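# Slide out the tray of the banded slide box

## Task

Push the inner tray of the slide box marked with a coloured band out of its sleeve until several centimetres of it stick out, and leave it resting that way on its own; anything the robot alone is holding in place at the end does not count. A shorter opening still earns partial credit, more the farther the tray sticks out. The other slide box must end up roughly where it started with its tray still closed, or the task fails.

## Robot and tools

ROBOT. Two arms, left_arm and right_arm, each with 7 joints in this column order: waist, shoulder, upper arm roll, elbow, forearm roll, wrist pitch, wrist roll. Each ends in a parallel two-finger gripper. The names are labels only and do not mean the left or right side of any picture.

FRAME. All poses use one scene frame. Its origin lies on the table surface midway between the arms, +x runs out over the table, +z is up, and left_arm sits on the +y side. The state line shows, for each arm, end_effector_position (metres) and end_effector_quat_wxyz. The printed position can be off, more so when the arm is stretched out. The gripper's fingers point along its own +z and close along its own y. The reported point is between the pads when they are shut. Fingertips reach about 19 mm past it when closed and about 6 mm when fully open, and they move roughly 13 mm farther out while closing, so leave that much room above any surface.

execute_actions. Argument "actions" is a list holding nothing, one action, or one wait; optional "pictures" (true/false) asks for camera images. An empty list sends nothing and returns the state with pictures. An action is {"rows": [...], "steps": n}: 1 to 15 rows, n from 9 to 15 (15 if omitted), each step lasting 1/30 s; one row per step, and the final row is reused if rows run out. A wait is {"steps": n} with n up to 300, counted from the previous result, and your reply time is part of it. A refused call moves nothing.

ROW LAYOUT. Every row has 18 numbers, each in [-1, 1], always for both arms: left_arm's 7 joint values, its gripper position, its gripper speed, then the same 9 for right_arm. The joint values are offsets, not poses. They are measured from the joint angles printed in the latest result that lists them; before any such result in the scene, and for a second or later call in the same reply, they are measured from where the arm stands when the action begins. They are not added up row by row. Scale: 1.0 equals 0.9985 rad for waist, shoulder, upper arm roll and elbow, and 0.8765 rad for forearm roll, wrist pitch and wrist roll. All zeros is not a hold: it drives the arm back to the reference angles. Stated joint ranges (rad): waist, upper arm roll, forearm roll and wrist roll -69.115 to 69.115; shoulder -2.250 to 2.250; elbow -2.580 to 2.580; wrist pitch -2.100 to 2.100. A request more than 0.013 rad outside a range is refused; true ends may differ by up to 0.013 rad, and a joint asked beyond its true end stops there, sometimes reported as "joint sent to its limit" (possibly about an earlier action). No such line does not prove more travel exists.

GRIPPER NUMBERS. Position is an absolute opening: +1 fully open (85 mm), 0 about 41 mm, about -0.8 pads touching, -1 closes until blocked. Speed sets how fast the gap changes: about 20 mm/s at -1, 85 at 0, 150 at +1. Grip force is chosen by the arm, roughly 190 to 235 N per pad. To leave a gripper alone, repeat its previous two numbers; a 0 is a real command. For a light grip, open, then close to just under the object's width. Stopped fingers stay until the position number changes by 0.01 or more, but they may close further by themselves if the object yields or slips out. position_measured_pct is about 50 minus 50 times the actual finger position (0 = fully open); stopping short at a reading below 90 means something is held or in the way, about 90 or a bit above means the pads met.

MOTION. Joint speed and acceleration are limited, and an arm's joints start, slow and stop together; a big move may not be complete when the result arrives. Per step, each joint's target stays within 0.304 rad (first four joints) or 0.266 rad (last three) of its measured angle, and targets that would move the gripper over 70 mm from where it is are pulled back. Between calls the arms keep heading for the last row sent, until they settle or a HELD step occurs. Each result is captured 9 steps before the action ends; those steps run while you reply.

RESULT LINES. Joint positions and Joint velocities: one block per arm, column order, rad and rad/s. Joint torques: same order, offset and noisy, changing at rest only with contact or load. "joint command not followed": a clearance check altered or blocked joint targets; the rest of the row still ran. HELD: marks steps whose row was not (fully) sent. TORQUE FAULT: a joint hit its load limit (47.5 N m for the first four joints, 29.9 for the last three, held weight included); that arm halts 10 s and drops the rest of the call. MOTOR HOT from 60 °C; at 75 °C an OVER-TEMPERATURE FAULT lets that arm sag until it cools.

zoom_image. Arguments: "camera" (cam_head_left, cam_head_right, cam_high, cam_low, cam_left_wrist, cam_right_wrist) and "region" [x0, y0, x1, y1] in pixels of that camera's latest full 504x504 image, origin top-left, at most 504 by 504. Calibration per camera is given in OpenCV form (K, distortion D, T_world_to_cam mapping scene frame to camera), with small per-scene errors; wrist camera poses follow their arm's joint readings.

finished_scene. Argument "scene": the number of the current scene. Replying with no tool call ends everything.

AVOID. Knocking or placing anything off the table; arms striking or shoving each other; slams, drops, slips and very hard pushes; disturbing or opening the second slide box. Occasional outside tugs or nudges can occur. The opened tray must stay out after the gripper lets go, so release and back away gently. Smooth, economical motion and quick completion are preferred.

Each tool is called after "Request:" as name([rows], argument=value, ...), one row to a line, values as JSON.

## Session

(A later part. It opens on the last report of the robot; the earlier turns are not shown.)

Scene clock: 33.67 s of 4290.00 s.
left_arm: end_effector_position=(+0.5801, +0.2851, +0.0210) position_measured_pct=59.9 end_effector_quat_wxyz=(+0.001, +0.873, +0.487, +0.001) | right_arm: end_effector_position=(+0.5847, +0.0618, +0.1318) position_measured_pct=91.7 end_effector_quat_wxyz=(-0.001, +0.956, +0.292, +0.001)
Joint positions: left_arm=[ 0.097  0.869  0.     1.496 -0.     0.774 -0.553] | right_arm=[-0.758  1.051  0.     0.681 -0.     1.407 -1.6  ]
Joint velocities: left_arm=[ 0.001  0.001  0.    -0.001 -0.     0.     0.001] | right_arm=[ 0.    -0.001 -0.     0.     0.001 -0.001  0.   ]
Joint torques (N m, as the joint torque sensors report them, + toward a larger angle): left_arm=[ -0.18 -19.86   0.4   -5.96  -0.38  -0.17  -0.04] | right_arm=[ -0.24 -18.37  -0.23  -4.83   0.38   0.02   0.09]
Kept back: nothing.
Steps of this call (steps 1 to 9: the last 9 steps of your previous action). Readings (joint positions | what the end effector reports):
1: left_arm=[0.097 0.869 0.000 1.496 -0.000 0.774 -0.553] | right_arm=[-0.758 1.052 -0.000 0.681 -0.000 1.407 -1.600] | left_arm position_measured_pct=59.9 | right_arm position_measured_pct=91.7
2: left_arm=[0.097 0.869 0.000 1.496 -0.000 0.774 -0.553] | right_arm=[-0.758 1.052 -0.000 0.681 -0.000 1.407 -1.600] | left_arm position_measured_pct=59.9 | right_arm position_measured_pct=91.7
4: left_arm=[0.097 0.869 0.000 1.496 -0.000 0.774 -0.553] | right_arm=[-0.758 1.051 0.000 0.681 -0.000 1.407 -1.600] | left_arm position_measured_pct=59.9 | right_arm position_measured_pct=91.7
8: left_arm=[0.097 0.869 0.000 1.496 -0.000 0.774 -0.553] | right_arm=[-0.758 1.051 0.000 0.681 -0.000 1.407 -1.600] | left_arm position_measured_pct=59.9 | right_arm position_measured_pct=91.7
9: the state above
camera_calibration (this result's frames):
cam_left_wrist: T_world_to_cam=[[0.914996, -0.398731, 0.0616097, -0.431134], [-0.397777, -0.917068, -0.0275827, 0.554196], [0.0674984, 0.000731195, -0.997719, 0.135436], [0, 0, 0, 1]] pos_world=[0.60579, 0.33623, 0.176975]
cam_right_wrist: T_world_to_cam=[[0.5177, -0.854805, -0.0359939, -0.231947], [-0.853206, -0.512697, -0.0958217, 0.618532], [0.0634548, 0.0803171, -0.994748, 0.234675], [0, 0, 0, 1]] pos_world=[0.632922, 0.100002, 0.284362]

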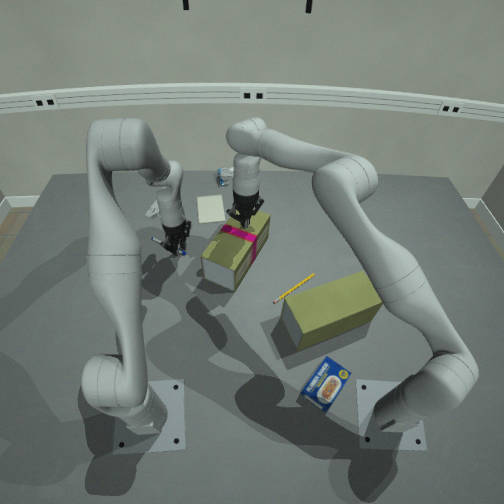

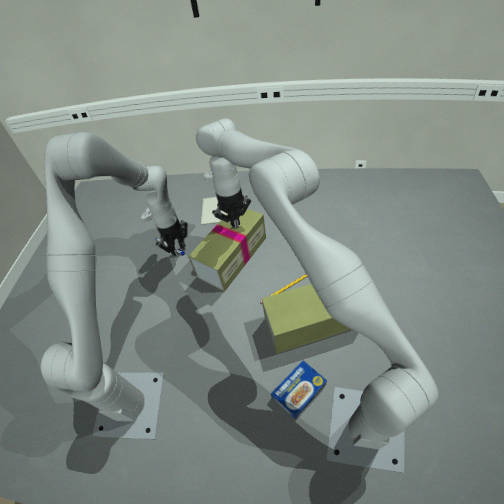

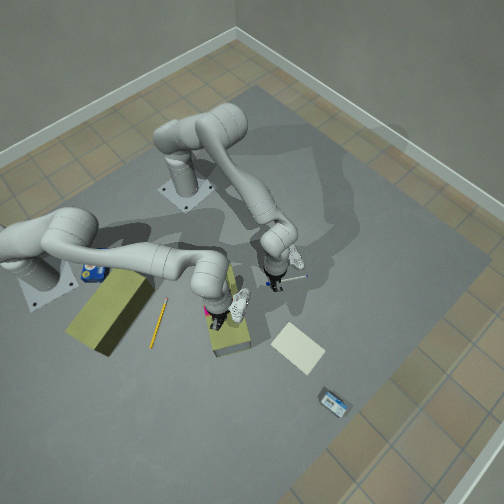

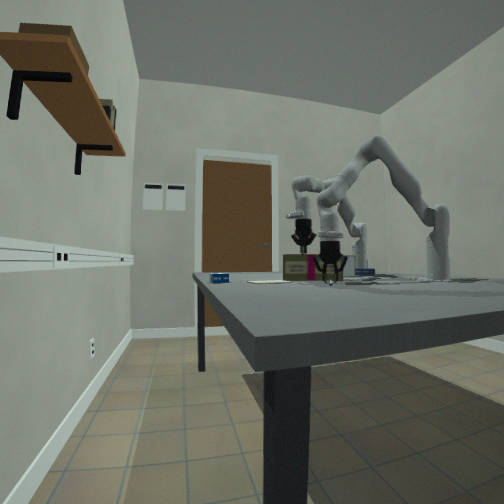

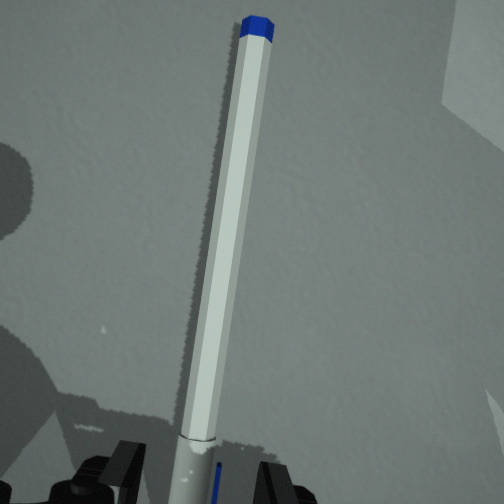

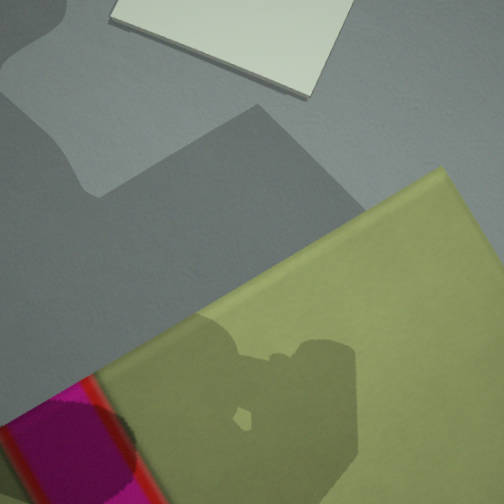

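Request:
execute_actions([
  {"rows": [[0,-0.0017,0,-0.0004,0,0.0035,0,-0.2,0.0,0,0.010,0,0.005,0,0,0,-1,0.5],[0,-0.0017,0,-0.0004,0,0.0035,0,-0.2,0.0,0,0.010,0,0.005,0,0,0,-1,0.5],[0,-0.0017,0,-0.0004,0,0.0035,0,-0.2,0.0,0,0.010,0,0.005,0,0,0,-1,0.5],[0,-0.0017,0,-0.0004,0,0.0035,0,-1,-0.3,0,0.010,0,0.005,0,0,0,-1,0.5]], "steps": 15},
])

Request:
execute_actions([
  {"steps": 15},
], pictures=true)

Scene clock: 34.33 s of 4290.00 s.
left_arm: end_effector_position=(+0.5800, +0.2851, +0.0223) position_measured_pct=61.9 end_effector_quat_wxyz=(+0.001, +0.873, +0.487, +0.001) | right_arm: end_effector_position=(+0.5847, +0.0618, +0.1318) position_measured_pct=91.7 end_effector_quat_wxyz=(-0.001, +0.956, +0.292, +0.001)
Joint positions: left_arm=[ 0.097  0.867  0.     1.495 -0.     0.777 -0.553] | right_arm=[-0.759  1.051  0.     0.681 -0.     1.406 -1.6  ]
Joint velocities: left_arm=[-0.     0.005  0.     0.002  0.001  0.    -0.   ] | right_arm=[ 0.    -0.     0.     0.     0.     0.    -0.001]
Joint torques (N m, as the joint torque sensors report them, + toward a larger angle): left_arm=[ -0.65 -22.74   0.62  -6.35  -0.36   0.66  -0.13] | right_arm=[ -0.16 -18.39  -0.16  -4.74   0.35  -0.12   0.2 ]
Steps of this call (steps 1 to 14: the robot went on to your last target; steps 15 to 20: the first 6 steps of this action). Readings (joint positions | what the end effector reports):
15: left_arm=[0.097 0.868 0.000 1.496 -0.000 0.774 -0.553] | right_arm=[-0.758 1.051 0.000 0.681 -0.000 1.407 -1.600] | left_arm position_measured_pct=59.9 | right_arm position_measured_pct=91.7
16: left_arm=[0.097 0.866 0.000 1.496 -0.000 0.776 -0.553] | right_arm=[-0.759 1.051 0.000 0.681 -0.000 1.407 -1.600] | left_arm position_measured_pct=59.9 | right_arm position_measured_pct=91.7
18: left_arm=[0.097 0.866 0.000 1.495 -0.000 0.777 -0.553] | right_arm=[-0.759 1.051 0.000 0.681 -0.000 1.406 -1.600] | left_arm position_measured_pct=59.9 | right_arm position_measured_pct=91.7
20: the state above

Scene clock: 34.83 s of 4290.00 s.
left_arm: end_effector_position=(+0.5800, +0.2851, +0.0224) position_measured_pct=82.9 end_effector_quat_wxyz=(+0.001, +0.873, +0.487, +0.001) | right_arm: end_effector_position=(+0.5847, +0.0618, +0.1318) position_measured_pct=91.7 end_effector_quat_wxyz=(-0.001, +0.956, +0.292, +0.001)
Joint positions: left_arm=[ 0.097  0.867  0.     1.495 -0.     0.777 -0.553] | right_arm=[-0.759  1.051  0.     0.681 -0.     1.406 -1.6  ]
Joint velocities: left_arm=[-0.001 -0.001  0.    -0.    -0.     0.    -0.001] | right_arm=[-0.002 -0.     0.    -0.    -0.001 -0.001 -0.   ]
Joint torques (N m, as the joint torque sensors report them, + toward a larger angle): left_arm=[ -0.67 -21.9    0.51  -6.44  -0.24   0.08  -0.15] | right_arm=[ -0.14 -18.33  -0.16  -4.73   0.35  -0.04   0.04]
Kept back: nothing.
Steps of this call (steps 1 to 9: the last 9 steps of your previous action; steps 10 to 15: the robot went on to your last target). Readings (joint positions | what the end effector reports):
1: left_arm=[0.097 0.867 0.000 1.496 -0.000 0.777 -0.553] | right_arm=[-0.759 1.051 0.000 0.681 -0.000 1.406 -1.600] | left_arm position_measured_pct=63.5 | right_arm position_measured_pct=91.7
2: left_arm=[0.097 0.867 0.000 1.496 -0.000 0.777 -0.553] | right_arm=[-0.759 1.051 0.000 0.681 -0.000 1.406 -1.600] | left_arm position_measured_pct=65.9 | right_arm position_measured_pct=91.7
4: left_arm=[0.097 0.867 0.000 1.496 -0.000 0.777 -0.553] | right_arm=[-0.759 1.051 0.000 0.681 -0.000 1.406 -1.600] | left_arm position_measured_pct=70.2 | right_arm position_measured_pct=91.7
8: left_arm=[0.097 0.867 0.000 1.495 -0.000 0.777 -0.553] | right_arm=[-0.759 1.051 0.000 0.681 -0.000 1.406 -1.600] | left_arm position_measured_pct=79.0 | right_arm position_measured_pct=91.7
15: the state above
All arms were judged still, so your last target was given up. Only a new action makes them travel on or press farther. Fingers that are still opening or closing keep moving.
camera_calibration (this result's frames):
cam_left_wrist: T_world_to_cam=[[0.915027, -0.398707, 0.0612991, -0.431143], [-0.397759, -0.917078, -0.0274952, 0.554225], [0.0671786, 0.00077663, -0.997741, 0.136972], [0, 0, 0, 1]] pos_world=[0.605754, 0.336261, 0.17833]
cam_right_wrist: T_world_to_cam=[[0.517706, -0.854804, -0.0359179, -0.231958], [-0.853194, -0.5127, -0.0959104, 0.618534], [0.0635695, 0.0802983, -0.994742, 0.234606], [0, 0, 0, 1]] pos_world=[0.632902, 0.100005, 0.284365]

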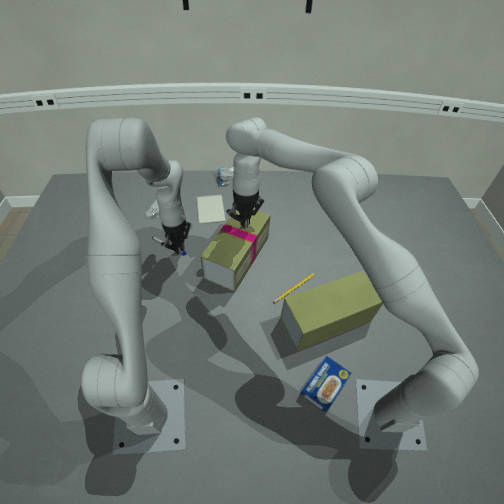

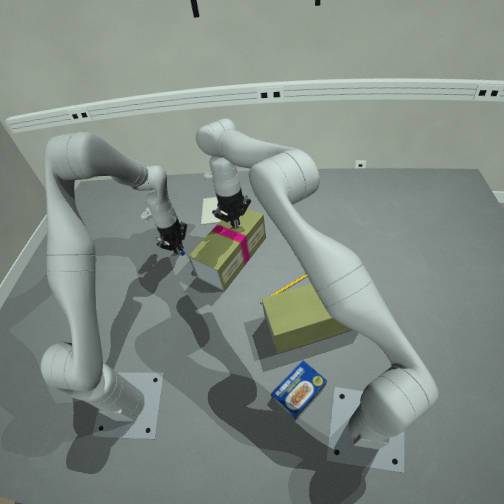

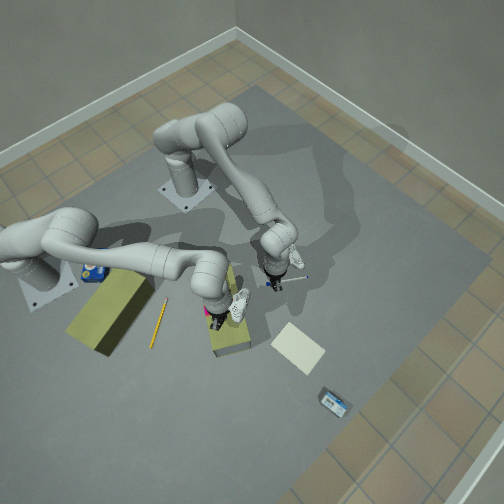

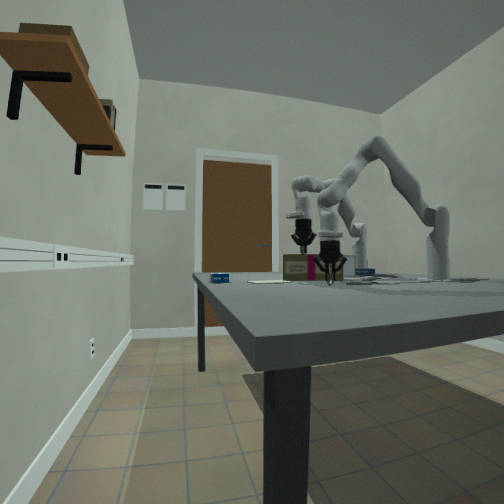

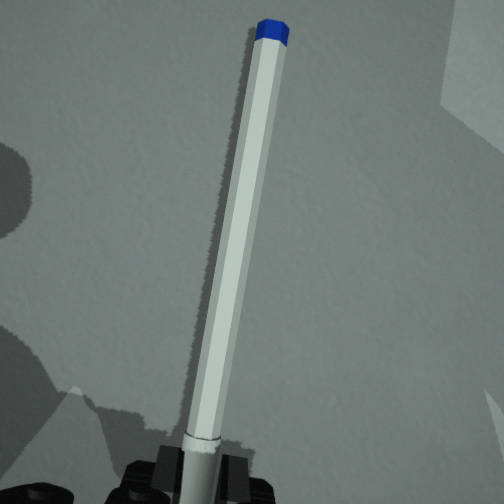

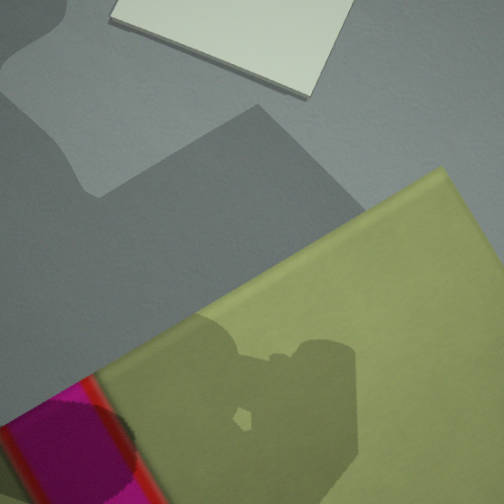

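Request:
execute_actions([
  {"rows": [[0.03,-0.12,0,0.06,0,-0.03,-0.05,-1,-0.3,0,0.010,0,0.005,0,0,0,-1,0.5],[0.03,-0.12,0,0.06,0,-0.03,-0.05,-1,-0.3,0,0.010,0,0.005,0,0,0,-1,0.5],[0.03,-0.12,0,0.06,0,-0.03,-0.05,-1,-0.3,0,0.010,0,0.005,0,0,0,-1,0.5],[0.03,-0.12,0,0.06,0,-0.03,-0.05,-1,-0.3,0,0.010,0,0.005,0,0,0,-1,0.5],[0.2801,-0.4787,0,0.8581,0,-0.4292,-0.7439,-1,-0.3,0,0.010,0,0.005,0,0,0,-1,0.5]], "steps": 15},
])

Request:
execute_actions([
  {"steps": 18},
], pictures=true)

Scene clock: 39.23 s of 4290.00 s.
left_arm: end_effector_position=(+0.5831, +0.2729, +0.0590) position_measured_pct=82.9 end_effector_quat_wxyz=(+0.015, +0.886, +0.463, +0.029) | right_arm: end_effector_position=(+0.5847, +0.0618, +0.1318) position_measured_pct=91.7 end_effector_quat_wxyz=(-0.001, +0.956, +0.292, +0.001)
Joint positions: left_arm=[ 0.121  0.78  -0.002  1.54  -0.001  0.757 -0.584] | right_arm=[-0.759  1.051  0.     0.681 -0.     1.406 -1.6  ]
Joint velocities: left_arm=[ 0.363 -0.809 -0.03   0.506 -0.013 -0.323 -0.409] | right_arm=[ 0.    -0.    -0.     0.     0.    -0.001  0.   ]
Joint torques (N m, as the joint torque sensors report them, + toward a larger angle): left_arm=[  3.3  -21.51   2.6   -5.67   0.42   0.44  -0.21] | right_arm=[ -0.03 -18.44  -0.31  -4.78   0.28  -0.01   0.1 ]
Steps of this call (steps 1 to 90: nothing new was sent; then 1.20 s passed at rest; steps 91 to 96: the first 6 steps of this action). Readings (joint positions | what the end effector reports):
91: left_arm=[0.097 0.865 -0.000 1.496 -0.000 0.777 -0.553] | right_arm=[-0.759 1.051 0.000 0.681 -0.000 1.406 -1.600] | left_arm position_measured_pct=82.9 | right_arm position_measured_pct=91.7
92: left_arm=[0.098 0.859 -0.000 1.499 -0.001 0.776 -0.555] | right_arm=[-0.759 1.051 0.000 0.681 -0.000 1.406 -1.600] | left_arm position_measured_pct=82.9 | right_arm position_measured_pct=91.7
94: left_arm=[0.106 0.830 -0.001 1.514 -0.001 0.770 -0.565] | right_arm=[-0.759 1.051 0.000 0.681 -0.000 1.406 -1.600] | left_arm position_measured_pct=82.9 | right_arm position_measured_pct=91.7
96: the state above

Scene clock: 39.83 s of 4290.00 s.
left_arm: end_effector_position=(+0.4200, +0.1856, +0.1006) position_measured_pct=82.9 end_effector_quat_wxyz=(+0.029, +0.989, +0.123, +0.076) | right_arm: end_effector_position=(+0.5845, +0.0612, +0.1318) position_measured_pct=91.7 end_effector_quat_wxyz=(-0.000, +0.957, +0.292, +0.001)
Joint positions: left_arm=[ 0.35   0.427 -0.001  2.118 -0.001  0.435 -1.071] | right_arm=[-0.758  1.051  0.001  0.682 -0.     1.407 -1.6  ]
Joint velocities: left_arm=[ 0.094 -0.136  0.011  0.895  0.006 -0.124 -0.511] | right_arm=[-0.    -0.    -0.    -0.    -0.    -0.001  0.   ]
Joint torques (N m, as the joint torque sensors report them, + toward a larger angle): left_arm=[ -0.34 -14.73   0.37  -5.69  -0.75  -0.22  -0.08] | right_arm=[ -0.37 -18.29  -0.36  -5.14   0.22  -0.56   0.09]
Kept back: nothing.
Steps of this call (steps 1 to 9: the last 9 steps of your previous action; steps 10 to 18: the robot went on to your last target). Readings (joint positions | what the end effector reports):
1: left_arm=[0.136 0.754 -0.003 1.560 -0.001 0.743 -0.600] | right_arm=[-0.759 1.051 0.000 0.681 -0.000 1.406 -1.600] | left_arm position_measured_pct=82.9 | right_arm position_measured_pct=91.7
2: left_arm=[0.156 0.726 -0.003 1.585 -0.001 0.725 -0.622] | right_arm=[-0.759 1.051 0.000 0.681 -0.000 1.406 -1.600] | left_arm position_measured_pct=82.9 | right_arm position_measured_pct=91.7
4: left_arm=[0.201 0.668 -0.001 1.644 -0.001 0.675 -0.673] | right_arm=[-0.759 1.051 0.000 0.681 -0.000 1.406 -1.600] | left_arm position_measured_pct=82.9 | right_arm position_measured_pct=91.7
8: left_arm=[0.275 0.550 0.000 1.780 -0.000 0.562 -0.794] | right_arm=[-0.759 1.051 0.000 0.681 -0.000 1.406 -1.600] | left_arm position_measured_pct=82.9 | right_arm position_measured_pct=91.7
18: the state above
camera_calibration (this result's frames):
cam_left_wrist: T_world_to_cam=[[0.361416, -0.919607, 0.153953, -0.00934754], [-0.910211, -0.383781, -0.155652, 0.530525], [0.202223, -0.0838744, -0.975741, 0.182586], [0, 0, 0, 1]] pos_world=[0.449345, 0.210324, 0.262172]
cam_right_wrist: T_world_to_cam=[[0.517377, -0.855029, -0.0352985, -0.232275], [-0.85344, -0.512503, -0.0947695, 0.618085], [0.0629401, 0.0791566, -0.994873, 0.235113], [0, 0, 0, 1]] pos_world=[0.632874, 0.0995577, 0.284284]

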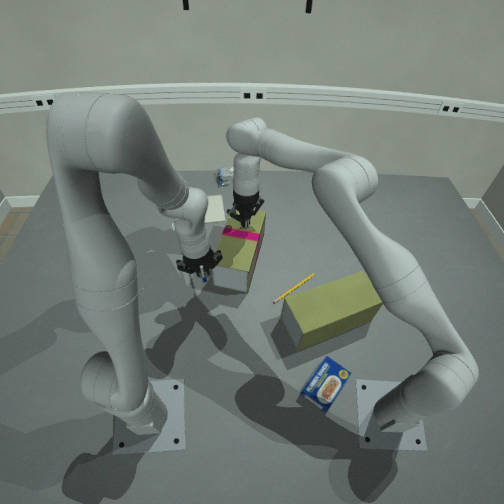

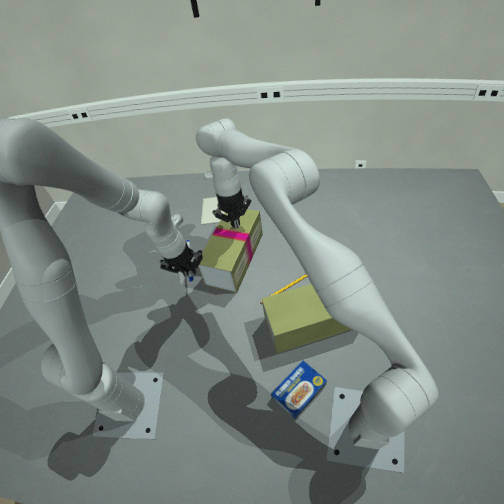

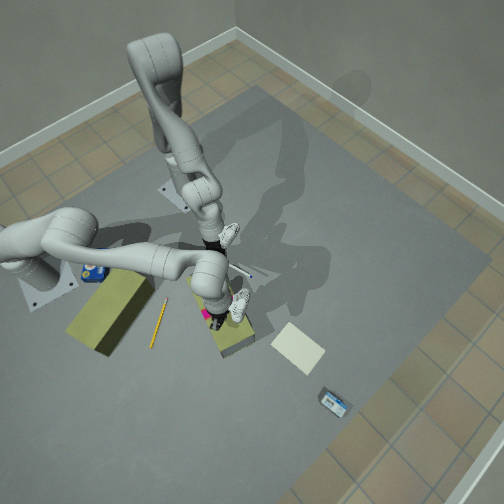

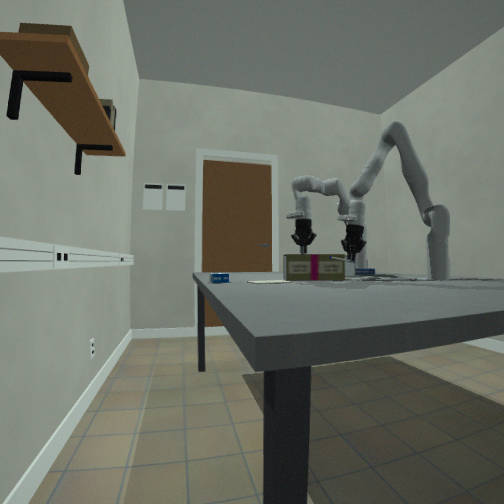

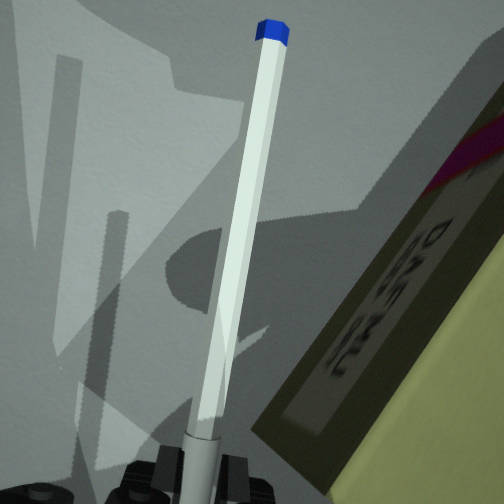

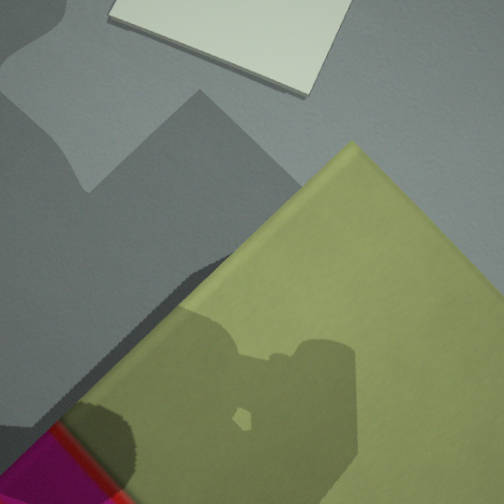

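Request:
execute_actions([
  {"steps": 10},
], pictures=true)

Scene clock: 40.23 s of 4290.00 s.
left_arm: end_effector_position=(+0.3015, +0.2083, +0.0730) position_measured_pct=82.9 end_effector_quat_wxyz=(-0.000, +0.999, +0.043, -0.001) | right_arm: end_effector_position=(+0.5845, +0.0612, +0.1318) position_measured_pct=91.7 end_effector_quat_wxyz=(-0.000, +0.957, +0.292, +0.001)
Joint positions: left_arm=[ 0.376  0.39   0.     2.352 -0.     0.401 -1.205] | right_arm=[-0.758  1.051  0.001  0.682 -0.     1.407 -1.6  ]
Joint velocities: left_arm=[ 0.007 -0.013 -0.003  0.004  0.    -0.015 -0.001] | right_arm=[-0.001  0.    -0.     0.     0.     0.     0.   ]
Joint torques (N m, as the joint torque sensors report them, + toward a larger angle): left_arm=[ -0.4  -11.96   0.52  -3.14  -0.26   0.01  -0.06] | right_arm=[ -0.51 -18.18  -0.37  -5.12   0.22  -0.59   0.05]
Kept back: nothing.
Steps of this call (steps 1 to 12: the robot went on to your last target). Readings (joint positions | what the end effector reports):
1: left_arm=[0.354 0.422 -0.001 2.147 -0.001 0.431 -1.088] | right_arm=[-0.758 1.051 0.001 0.682 -0.000 1.407 -1.600] | left_arm position_measured_pct=82.9 | right_arm position_measured_pct=91.7
2: left_arm=[0.357 0.418 -0.001 2.177 -0.001 0.426 -1.105] | right_arm=[-0.758 1.051 0.001 0.682 -0.000 1.407 -1.600] | left_arm position_measured_pct=82.9 | right_arm position_measured_pct=91.7
4: left_arm=[0.363 0.408 -0.000 2.236 -0.001 0.418 -1.139] | right_arm=[-0.758 1.051 0.001 0.682 -0.000 1.407 -1.600] | left_arm position_measured_pct=82.9 | right_arm position_measured_pct=91.7
8: left_arm=[0.374 0.393 0.000 2.332 -0.000 0.405 -1.194] | right_arm=[-0.758 1.051 0.001 0.682 -0.000 1.407 -1.600] | left_arm position_measured_pct=82.9 | right_arm position_measured_pct=91.7
12: the state above
camera_calibration (this result's frames):
cam_left_wrist: T_world_to_cam=[[0.226417, -0.972306, 0.0579322, 0.117278], [-0.973328, -0.228111, -0.024442, 0.404162], [0.0369801, -0.050853, -0.998021, 0.226155], [0, 0, 0, 1]] pos_world=[0.358466, 0.217724, 0.228792]
cam_right_wrist: T_world_to_cam=[[0.517372, -0.855032, -0.0353101, -0.232271], [-0.853443, -0.512497, -0.0947689, 0.618087], [0.0629341, 0.079166, -0.994873, 0.235116], [0, 0, 0, 1]] pos_world=[0.632876, 0.099556, 0.284284]

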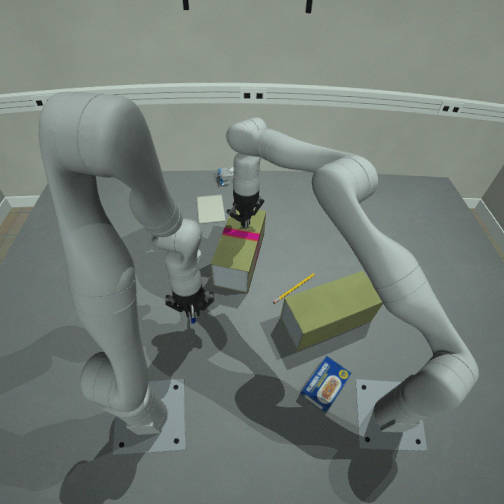

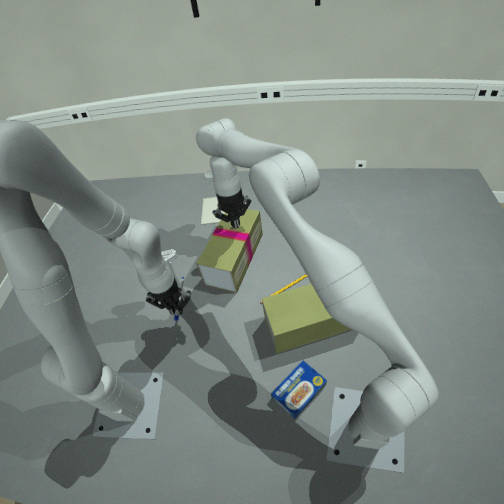

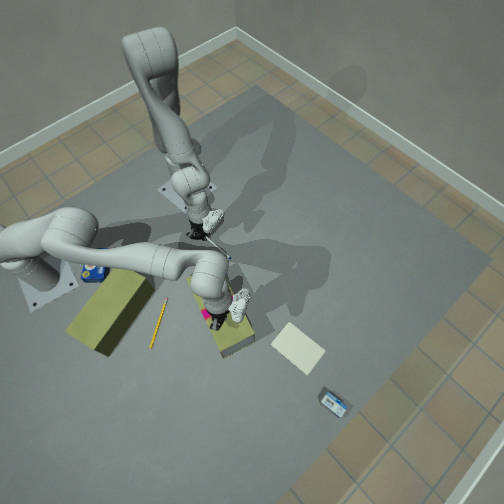

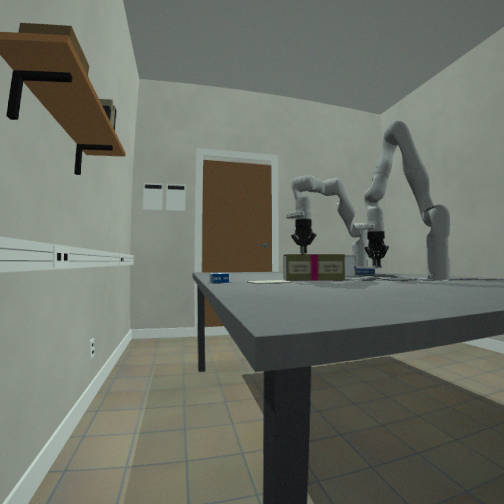

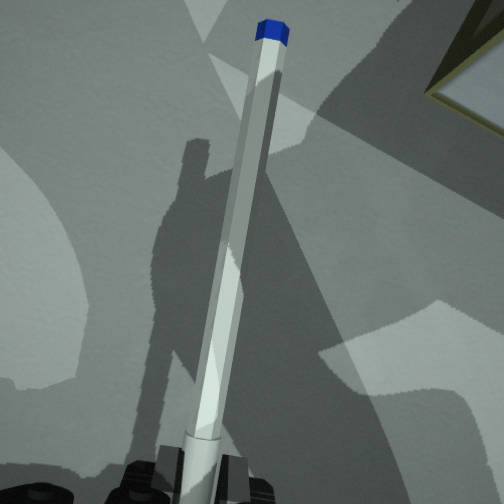

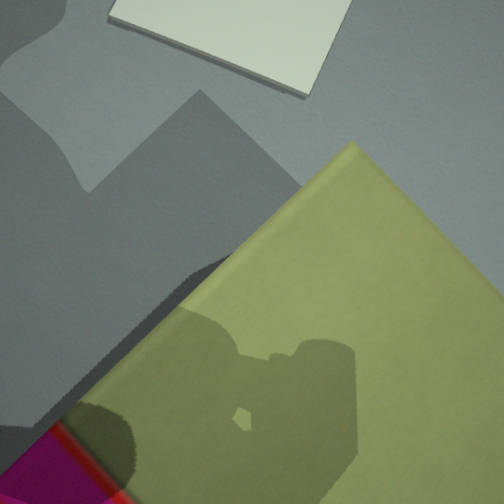

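Request:
execute_actions([
  {"rows": [[0.2419,0.0107,0,-0.0273,0,0.0173,-0.1193,-1,-0.3,0,0.013,0,0.0065,0,0,0,-1,0.5]], "steps": 15},
])

Request:
execute_actions([
  {"steps": 15},
], pictures=true)

Scene clock: 42.43 s of 4290.00 s.
left_arm: end_effector_position=(+0.2946, +0.1836, +0.0733) position_measured_pct=82.9 end_effector_quat_wxyz=(-0.000, +1.000, -0.020, -0.000) | right_arm: end_effector_position=(+0.5845, +0.0612, +0.1317) position_measured_pct=91.7 end_effector_quat_wxyz=(-0.000, +0.957, +0.292, +0.001)
Joint positions: left_arm=[ 0.468  0.393 -0.001  2.343 -0.001  0.406 -1.24 ] | right_arm=[-0.758  1.051  0.001  0.682 -0.     1.407 -1.6  ]
Joint velocities: left_arm=[ 0.939  0.05  -0.001 -0.106 -0.     0.058 -0.396] | right_arm=[-0.    -0.     0.     0.    -0.001  0.001 -0.   ]
Joint torques (N m, as the joint torque sensors report them, + toward a larger angle): left_arm=[  0.81 -12.31   1.45  -3.99   0.01   0.46   0.16] | right_arm=[ -0.12 -15.92  -0.1   -3.6    0.33  -0.14   0.11]
Steps of this call (steps 1 to 15: the robot went on to your last target; steps 16 to 60: nothing new was sent; steps 61 to 66: the first 6 steps of this action). Readings (joint positions | what the end effector reports):
61: left_arm=[0.378 0.389 -0.000 2.352 -0.000 0.401 -1.206] | right_arm=[-0.758 1.052 0.001 0.682 -0.000 1.407 -1.600] | left_arm position_measured_pct=82.9 | right_arm position_measured_pct=91.7
62: left_arm=[0.385 0.389 -0.001 2.351 -0.001 0.401 -1.208] | right_arm=[-0.758 1.051 0.001 0.682 -0.000 1.407 -1.600] | left_arm position_measured_pct=82.9 | right_arm position_measured_pct=91.7
64: left_arm=[0.416 0.391 -0.001 2.348 -0.001 0.403 -1.219] | right_arm=[-0.758 1.051 0.001 0.682 -0.000 1.407 -1.600] | left_arm position_measured_pct=82.9 | right_arm position_measured_pct=91.7
66: the state above

Scene clock: 42.93 s of 4290.00 s.
left_arm: end_effector_position=(+0.2780, +0.1437, +0.0734) position_measured_pct=82.9 end_effector_quat_wxyz=(-0.000, +0.992, -0.129, -0.000) | right_arm: end_effector_position=(+0.5845, +0.0612, +0.1317) position_measured_pct=91.7 end_effector_quat_wxyz=(-0.000, +0.957, +0.292, +0.001)
Joint positions: left_arm=[ 0.616  0.401  0.     2.325 -0.     0.417 -1.31 ] | right_arm=[-0.758  1.051  0.001  0.682 -0.     1.407 -1.6  ]
Joint velocities: left_arm=[ 0.012 -0.    -0.     0.     0.    -0.     0.001] | right_arm=[ 0.001 -0.001 -0.    -0.    -0.     0.001  0.   ]
Joint torques (N m, as the joint torque sensors report them, + toward a larger angle): left_arm=[ -0.42 -12.15  -0.01  -3.35  -0.27   0.16  -0.15] | right_arm=[ -0.03 -15.98  -0.2   -3.64   0.42  -0.09   0.06]
Kept back: nothing.
Steps of this call (steps 1 to 9: the last 9 steps of your previous action; steps 10 to 15: the robot went on to your last target). Readings (joint positions | what the end effector reports):
1: left_arm=[0.501 0.395 -0.001 2.339 -0.001 0.408 -1.255] | right_arm=[-0.758 1.051 0.001 0.682 -0.000 1.407 -1.600] | left_arm position_measured_pct=82.9 | right_arm position_measured_pct=91.7
2: left_arm=[0.532 0.397 -0.000 2.335 -0.000 0.410 -1.270] | right_arm=[-0.758 1.051 0.001 0.682 -0.000 1.407 -1.600] | left_arm position_measured_pct=82.9 | right_arm position_measured_pct=91.7
4: left_arm=[0.577 0.399 0.001 2.329 -0.000 0.414 -1.293] | right_arm=[-0.758 1.051 0.001 0.682 -0.000 1.407 -1.600] | left_arm position_measured_pct=82.9 | right_arm position_measured_pct=91.7
8: left_arm=[0.608 0.400 0.001 2.325 -0.000 0.417 -1.310] | right_arm=[-0.758 1.051 0.001 0.682 -0.000 1.407 -1.600] | left_arm position_measured_pct=82.9 | right_arm position_measured_pct=91.7
15: the state above
camera_calibration (this result's frames):
cam_left_wrist: T_world_to_cam=[[-0.115762, -0.99154, 0.0587175, 0.15761], [-0.9931, 0.114423, -0.0256812, 0.322889], [0.0187453, -0.0612853, -0.997944, 0.230655], [0, 0, 0, 1]] pos_world=[0.334582, 0.133467, 0.229219]
cam_right_wrist: T_world_to_cam=[[0.517393, -0.855026, -0.0351405, -0.23234], [-0.853441, -0.512549, -0.0945052, 0.617939], [0.0627932, 0.0788866, -0.994904, 0.235071], [0, 0, 0, 1]] pos_world=[0.632825, 0.0995232, 0.284107]

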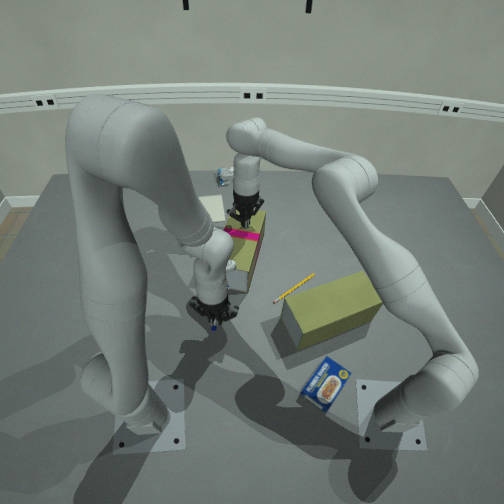

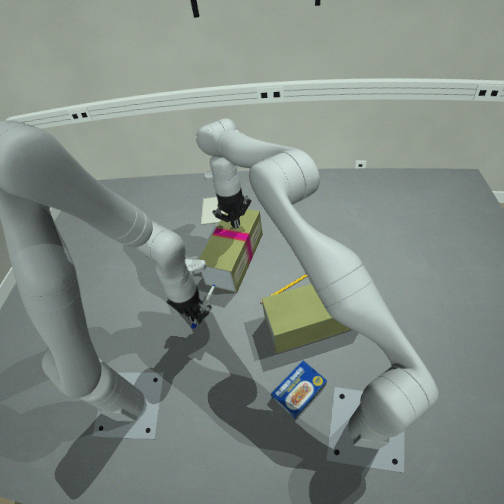

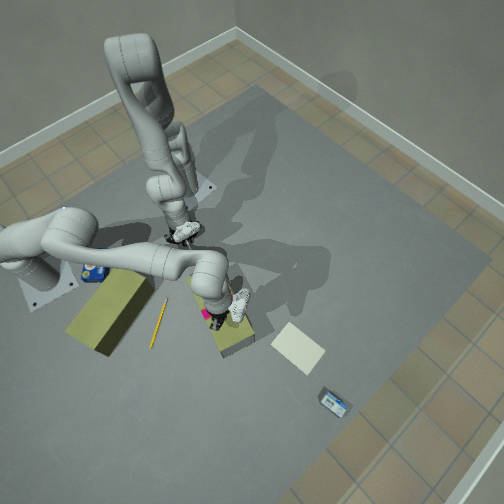

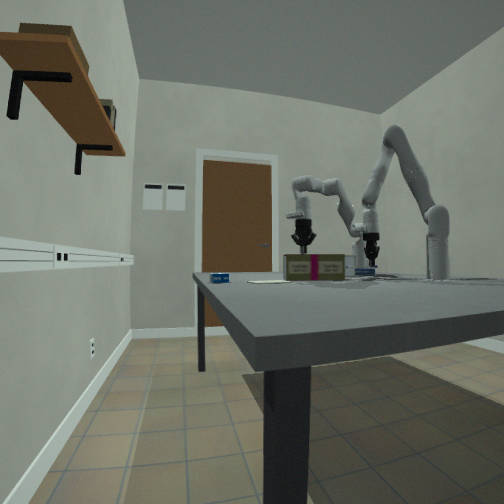

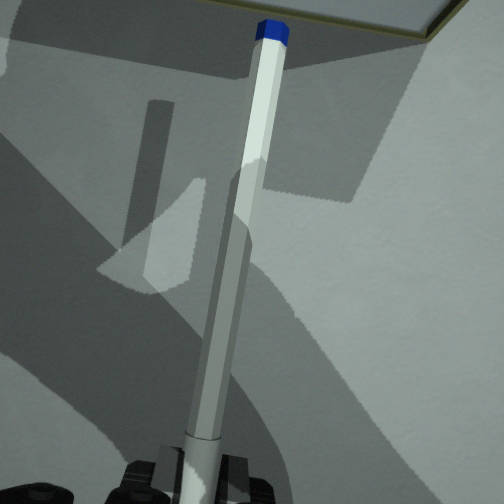

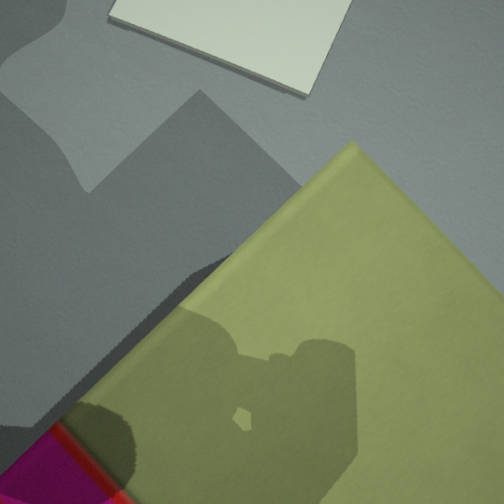

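Request:
execute_actions([
  {"rows": [
[-0.0028,0.0050,0,-0.0116,0,0.0073,-0.0034,-1,-0.3,0,0.013,0,0.0065,0,0,0,-1,0.5],
[-0.0056,0.0101,0,-0.0233,0,0.0145,-0.0068,-1,-0.3,0,0.013,0,0.0065,0,0,0,-1,0.5],
[-0.0084,0.0151,0,-0.0349,0,0.0218,-0.0102,-1,-0.3,0,0.013,0,0.0065,0,0,0,-1,0.5],
[-0.0113,0.0202,0,-0.0466,0,0.0291,-0.0136,-1,-0.3,0,0.013,0,0.0065,0,0,0,-1,0.5],
[-0.0134,0.0239,0,-0.0553,0,0.0345,-0.0161,-1,-0.3,0,0.013,0,0.0065,0,0,0,-1,0.5],
[-0.0148,0.0265,0,-0.0611,0,0.0381,-0.0178,-1,-0.3,0,0.013,0,0.0065,0,0,0,-1,0.5],
[-0.0158,0.0284,0,-0.0655,0,0.0409,-0.0191,-1,-0.3,0,0.013,0,0.0065,0,0,0,-1,0.5],
[-0.0169,0.0302,0,-0.0698,0,0.0436,-0.0204,-1,-0.3,0,0.013,0,0.0065,0,0,0,-1,0.5],
[-0.0179,0.0322,0,-0.0743,0,0.0464,-0.0216,-1,-0.3,0,0.013,0,0.0065,0,0,0,-1,0.5],
[-0.0189,0.0341,0,-0.0788,0,0.0492,-0.0227,-1,-0.3,0,0.013,0,0.0065,0,0,0,-1,0.5],
[-0.0199,0.0361,0,-0.0833,0,0.0521,-0.0238,-1,-0.3,0,0.013,0,0.0065,0,0,0,-1,0.5],
[-0.0208,0.0381,0,-0.0878,0,0.0549,-0.0249,-1,-0.3,0,0.013,0,0.0065,0,0,0,-1,0.5],
[-0.0218,0.0401,0,-0.0922,0,0.0578,-0.0260,-1,-0.3,0,0.013,0,0.0065,0,0,0,-1,0.5],
[-0.0227,0.0421,0,-0.0967,0,0.0606,-0.0270,-1,-0.3,0,0.013,0,0.0065,0,0,0,-1,0.5],
[-0.0237,0.0441,0,-0.1012,0,0.0635,-0.0281,-1,-0.3,0,0.013,0,0.0065,0,0,0,-1,0.5]], "steps": 15},
])

Request:
execute_actions([
  {"steps": 13},
], pictures=true)

Scene clock: 45.23 s of 4290.00 s.
left_arm: end_effector_position=(+0.2929, +0.1391, +0.0732) position_measured_pct=82.9 end_effector_quat_wxyz=(-0.000, +0.992, -0.129, -0.000) | right_arm: end_effector_position=(+0.5845, +0.0612, +0.1317) position_measured_pct=91.7 end_effector_quat_wxyz=(+0.000, +0.957, +0.292, +0.001)
Joint positions: left_arm=[ 0.605  0.421  0.     2.279 -0.     0.441 -1.321] | right_arm=[-0.758  1.051  0.001  0.682 -0.     1.407 -1.6  ]
Joint velocities: left_arm=[-0.063  0.108 -0.002 -0.287 -0.     0.151 -0.074] | right_arm=[-0.002  0.    -0.     0.     0.    -0.001 -0.   ]
Joint torques (N m, as the joint torque sensors report them, + toward a larger angle): left_arm=[ -0.47 -12.4   -0.21  -3.31  -0.21   0.     0.01] | right_arm=[ -0.17 -15.81  -0.18  -3.66   0.33  -0.06   0.15]
Steps of this call (steps 1 to 15: the robot went on to your last target; steps 16 to 63: nothing new was sent; steps 64 to 69: the first 6 steps of this action). Readings (joint positions | what the end effector reports):
64: left_arm=[0.617 0.402 0.000 2.324 -0.000 0.417 -1.310] | right_arm=[-0.758 1.051 0.001 0.682 -0.000 1.407 -1.600] | left_arm position_measured_pct=82.9 | right_arm position_measured_pct=91.7
65: left_arm=[0.614 0.405 0.000 2.319 -0.000 0.421 -1.311] | right_arm=[-0.758 1.051 0.001 0.682 -0.000 1.407 -1.600] | left_arm position_measured_pct=82.9 | right_arm position_measured_pct=91.7
67: left_arm=[0.609 0.413 0.000 2.300 -0.000 0.430 -1.316] | right_arm=[-0.758 1.051 0.001 0.682 -0.000 1.407 -1.600] | left_arm position_measured_pct=82.9 | right_arm position_measured_pct=91.7
69: the state above

Scene clock: 45.67 s of 4290.00 s.
left_arm: end_effector_position=(+0.3078, +0.1346, +0.0729) position_measured_pct=82.9 end_effector_quat_wxyz=(-0.001, +0.992, -0.130, -0.003) | right_arm: end_effector_position=(+0.5845, +0.0612, +0.1317) position_measured_pct=91.7 end_effector_quat_wxyz=(+0.000, +0.957, +0.292, +0.001)
Joint positions: left_arm=[ 0.593  0.445  0.001  2.228  0.     0.476 -1.334] | right_arm=[-0.758  1.051  0.001  0.682 -0.     1.407 -1.6  ]
Joint velocities: left_arm=[-0.001  0.006  0.002 -0.004  0.     0.003 -0.001] | right_arm=[-0.     0.001 -0.    -0.    -0.     0.     0.   ]
Joint torques (N m, as the joint torque sensors report them, + toward a larger angle): left_arm=[ -0.87 -13.71  -0.38  -7.26  -0.54  -1.38  -0.21] | right_arm=[ -0.1  -15.68  -0.06  -3.42   0.36  -0.08   0.08]
Kept back: nothing.
Steps of this call (steps 1 to 9: the last 9 steps of your previous action; steps 10 to 13: the robot went on to your last target). Readings (joint positions | what the end effector reports):
1: left_arm=[0.603 0.425 0.000 2.271 -0.000 0.446 -1.324] | right_arm=[-0.758 1.051 0.001 0.682 -0.000 1.407 -1.600] | left_arm position_measured_pct=82.9 | right_arm position_measured_pct=91.7
2: left_arm=[0.601 0.427 0.000 2.264 -0.000 0.450 -1.326] | right_arm=[-0.758 1.051 0.001 0.682 -0.000 1.407 -1.600] | left_arm position_measured_pct=82.9 | right_arm position_measured_pct=91.7
4: left_arm=[0.599 0.431 0.000 2.253 -0.000 0.456 -1.328] | right_arm=[-0.758 1.051 0.001 0.682 -0.000 1.407 -1.600] | left_arm position_measured_pct=82.9 | right_arm position_measured_pct=91.7
8: left_arm=[0.595 0.440 0.001 2.238 0.000 0.469 -1.332] | right_arm=[-0.758 1.051 0.001 0.682 -0.000 1.407 -1.600] | left_arm position_measured_pct=82.9 | right_arm position_measured_pct=91.7
13: the state above
camera_calibration (this result's frames):
cam_left_wrist: T_world_to_cam=[[-0.117694, -0.991417, 0.0569174, 0.15279], [-0.992965, 0.116743, -0.0197762, 0.35281], [0.0129617, -0.0588446, -0.998183, 0.230516], [0, 0, 0, 1]] pos_world=[0.365323, 0.123855, 0.228378]
cam_right_wrist: T_world_to_cam=[[0.51744, -0.855003, -0.0350217, -0.232385], [-0.853402, -0.512596, -0.0945998, 0.617922], [0.0629311, 0.0788373, -0.994899, 0.234984], [0, 0, 0, 1]] pos_world=[0.632794, 0.0995291, 0.284102]

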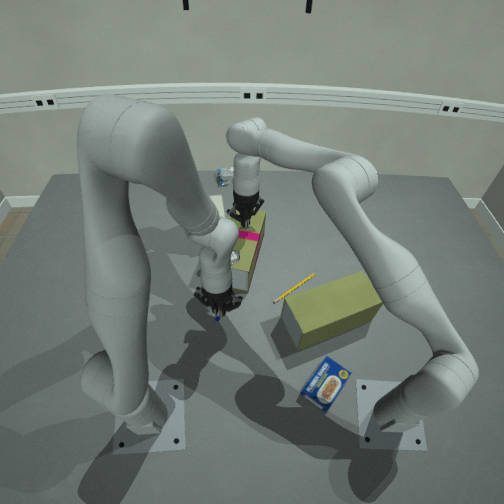

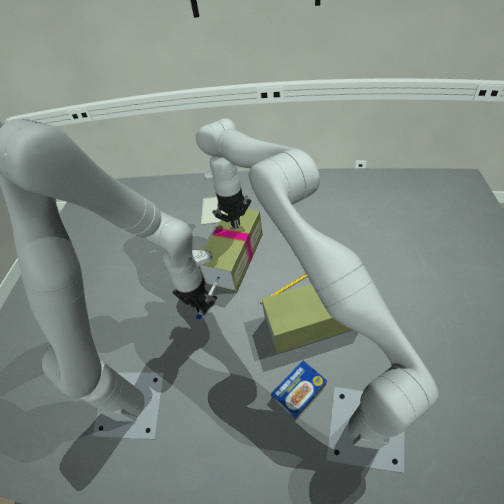

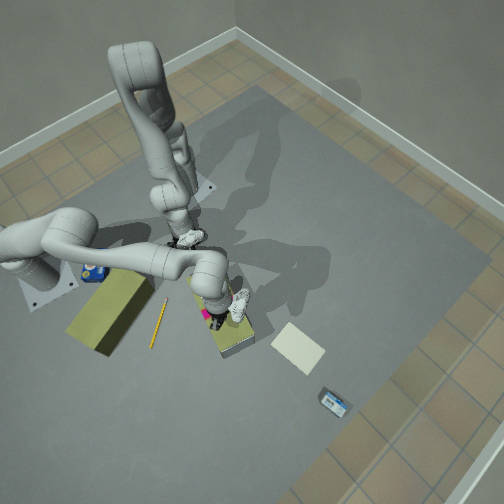

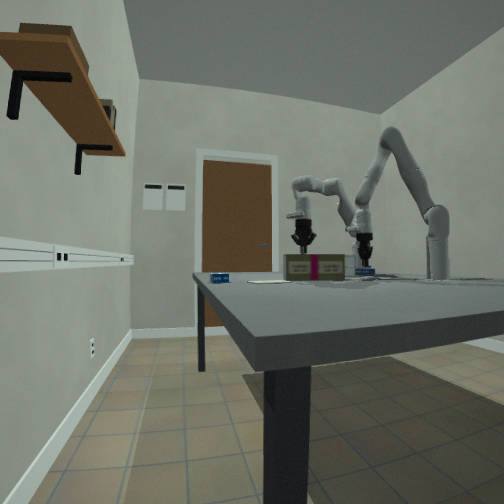

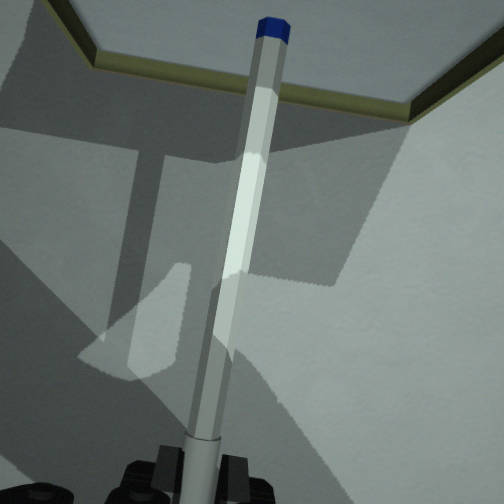

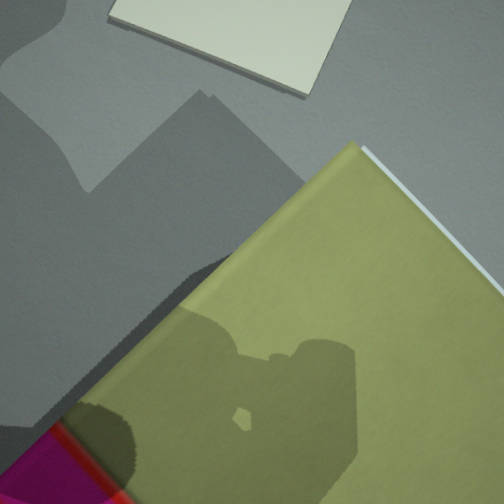

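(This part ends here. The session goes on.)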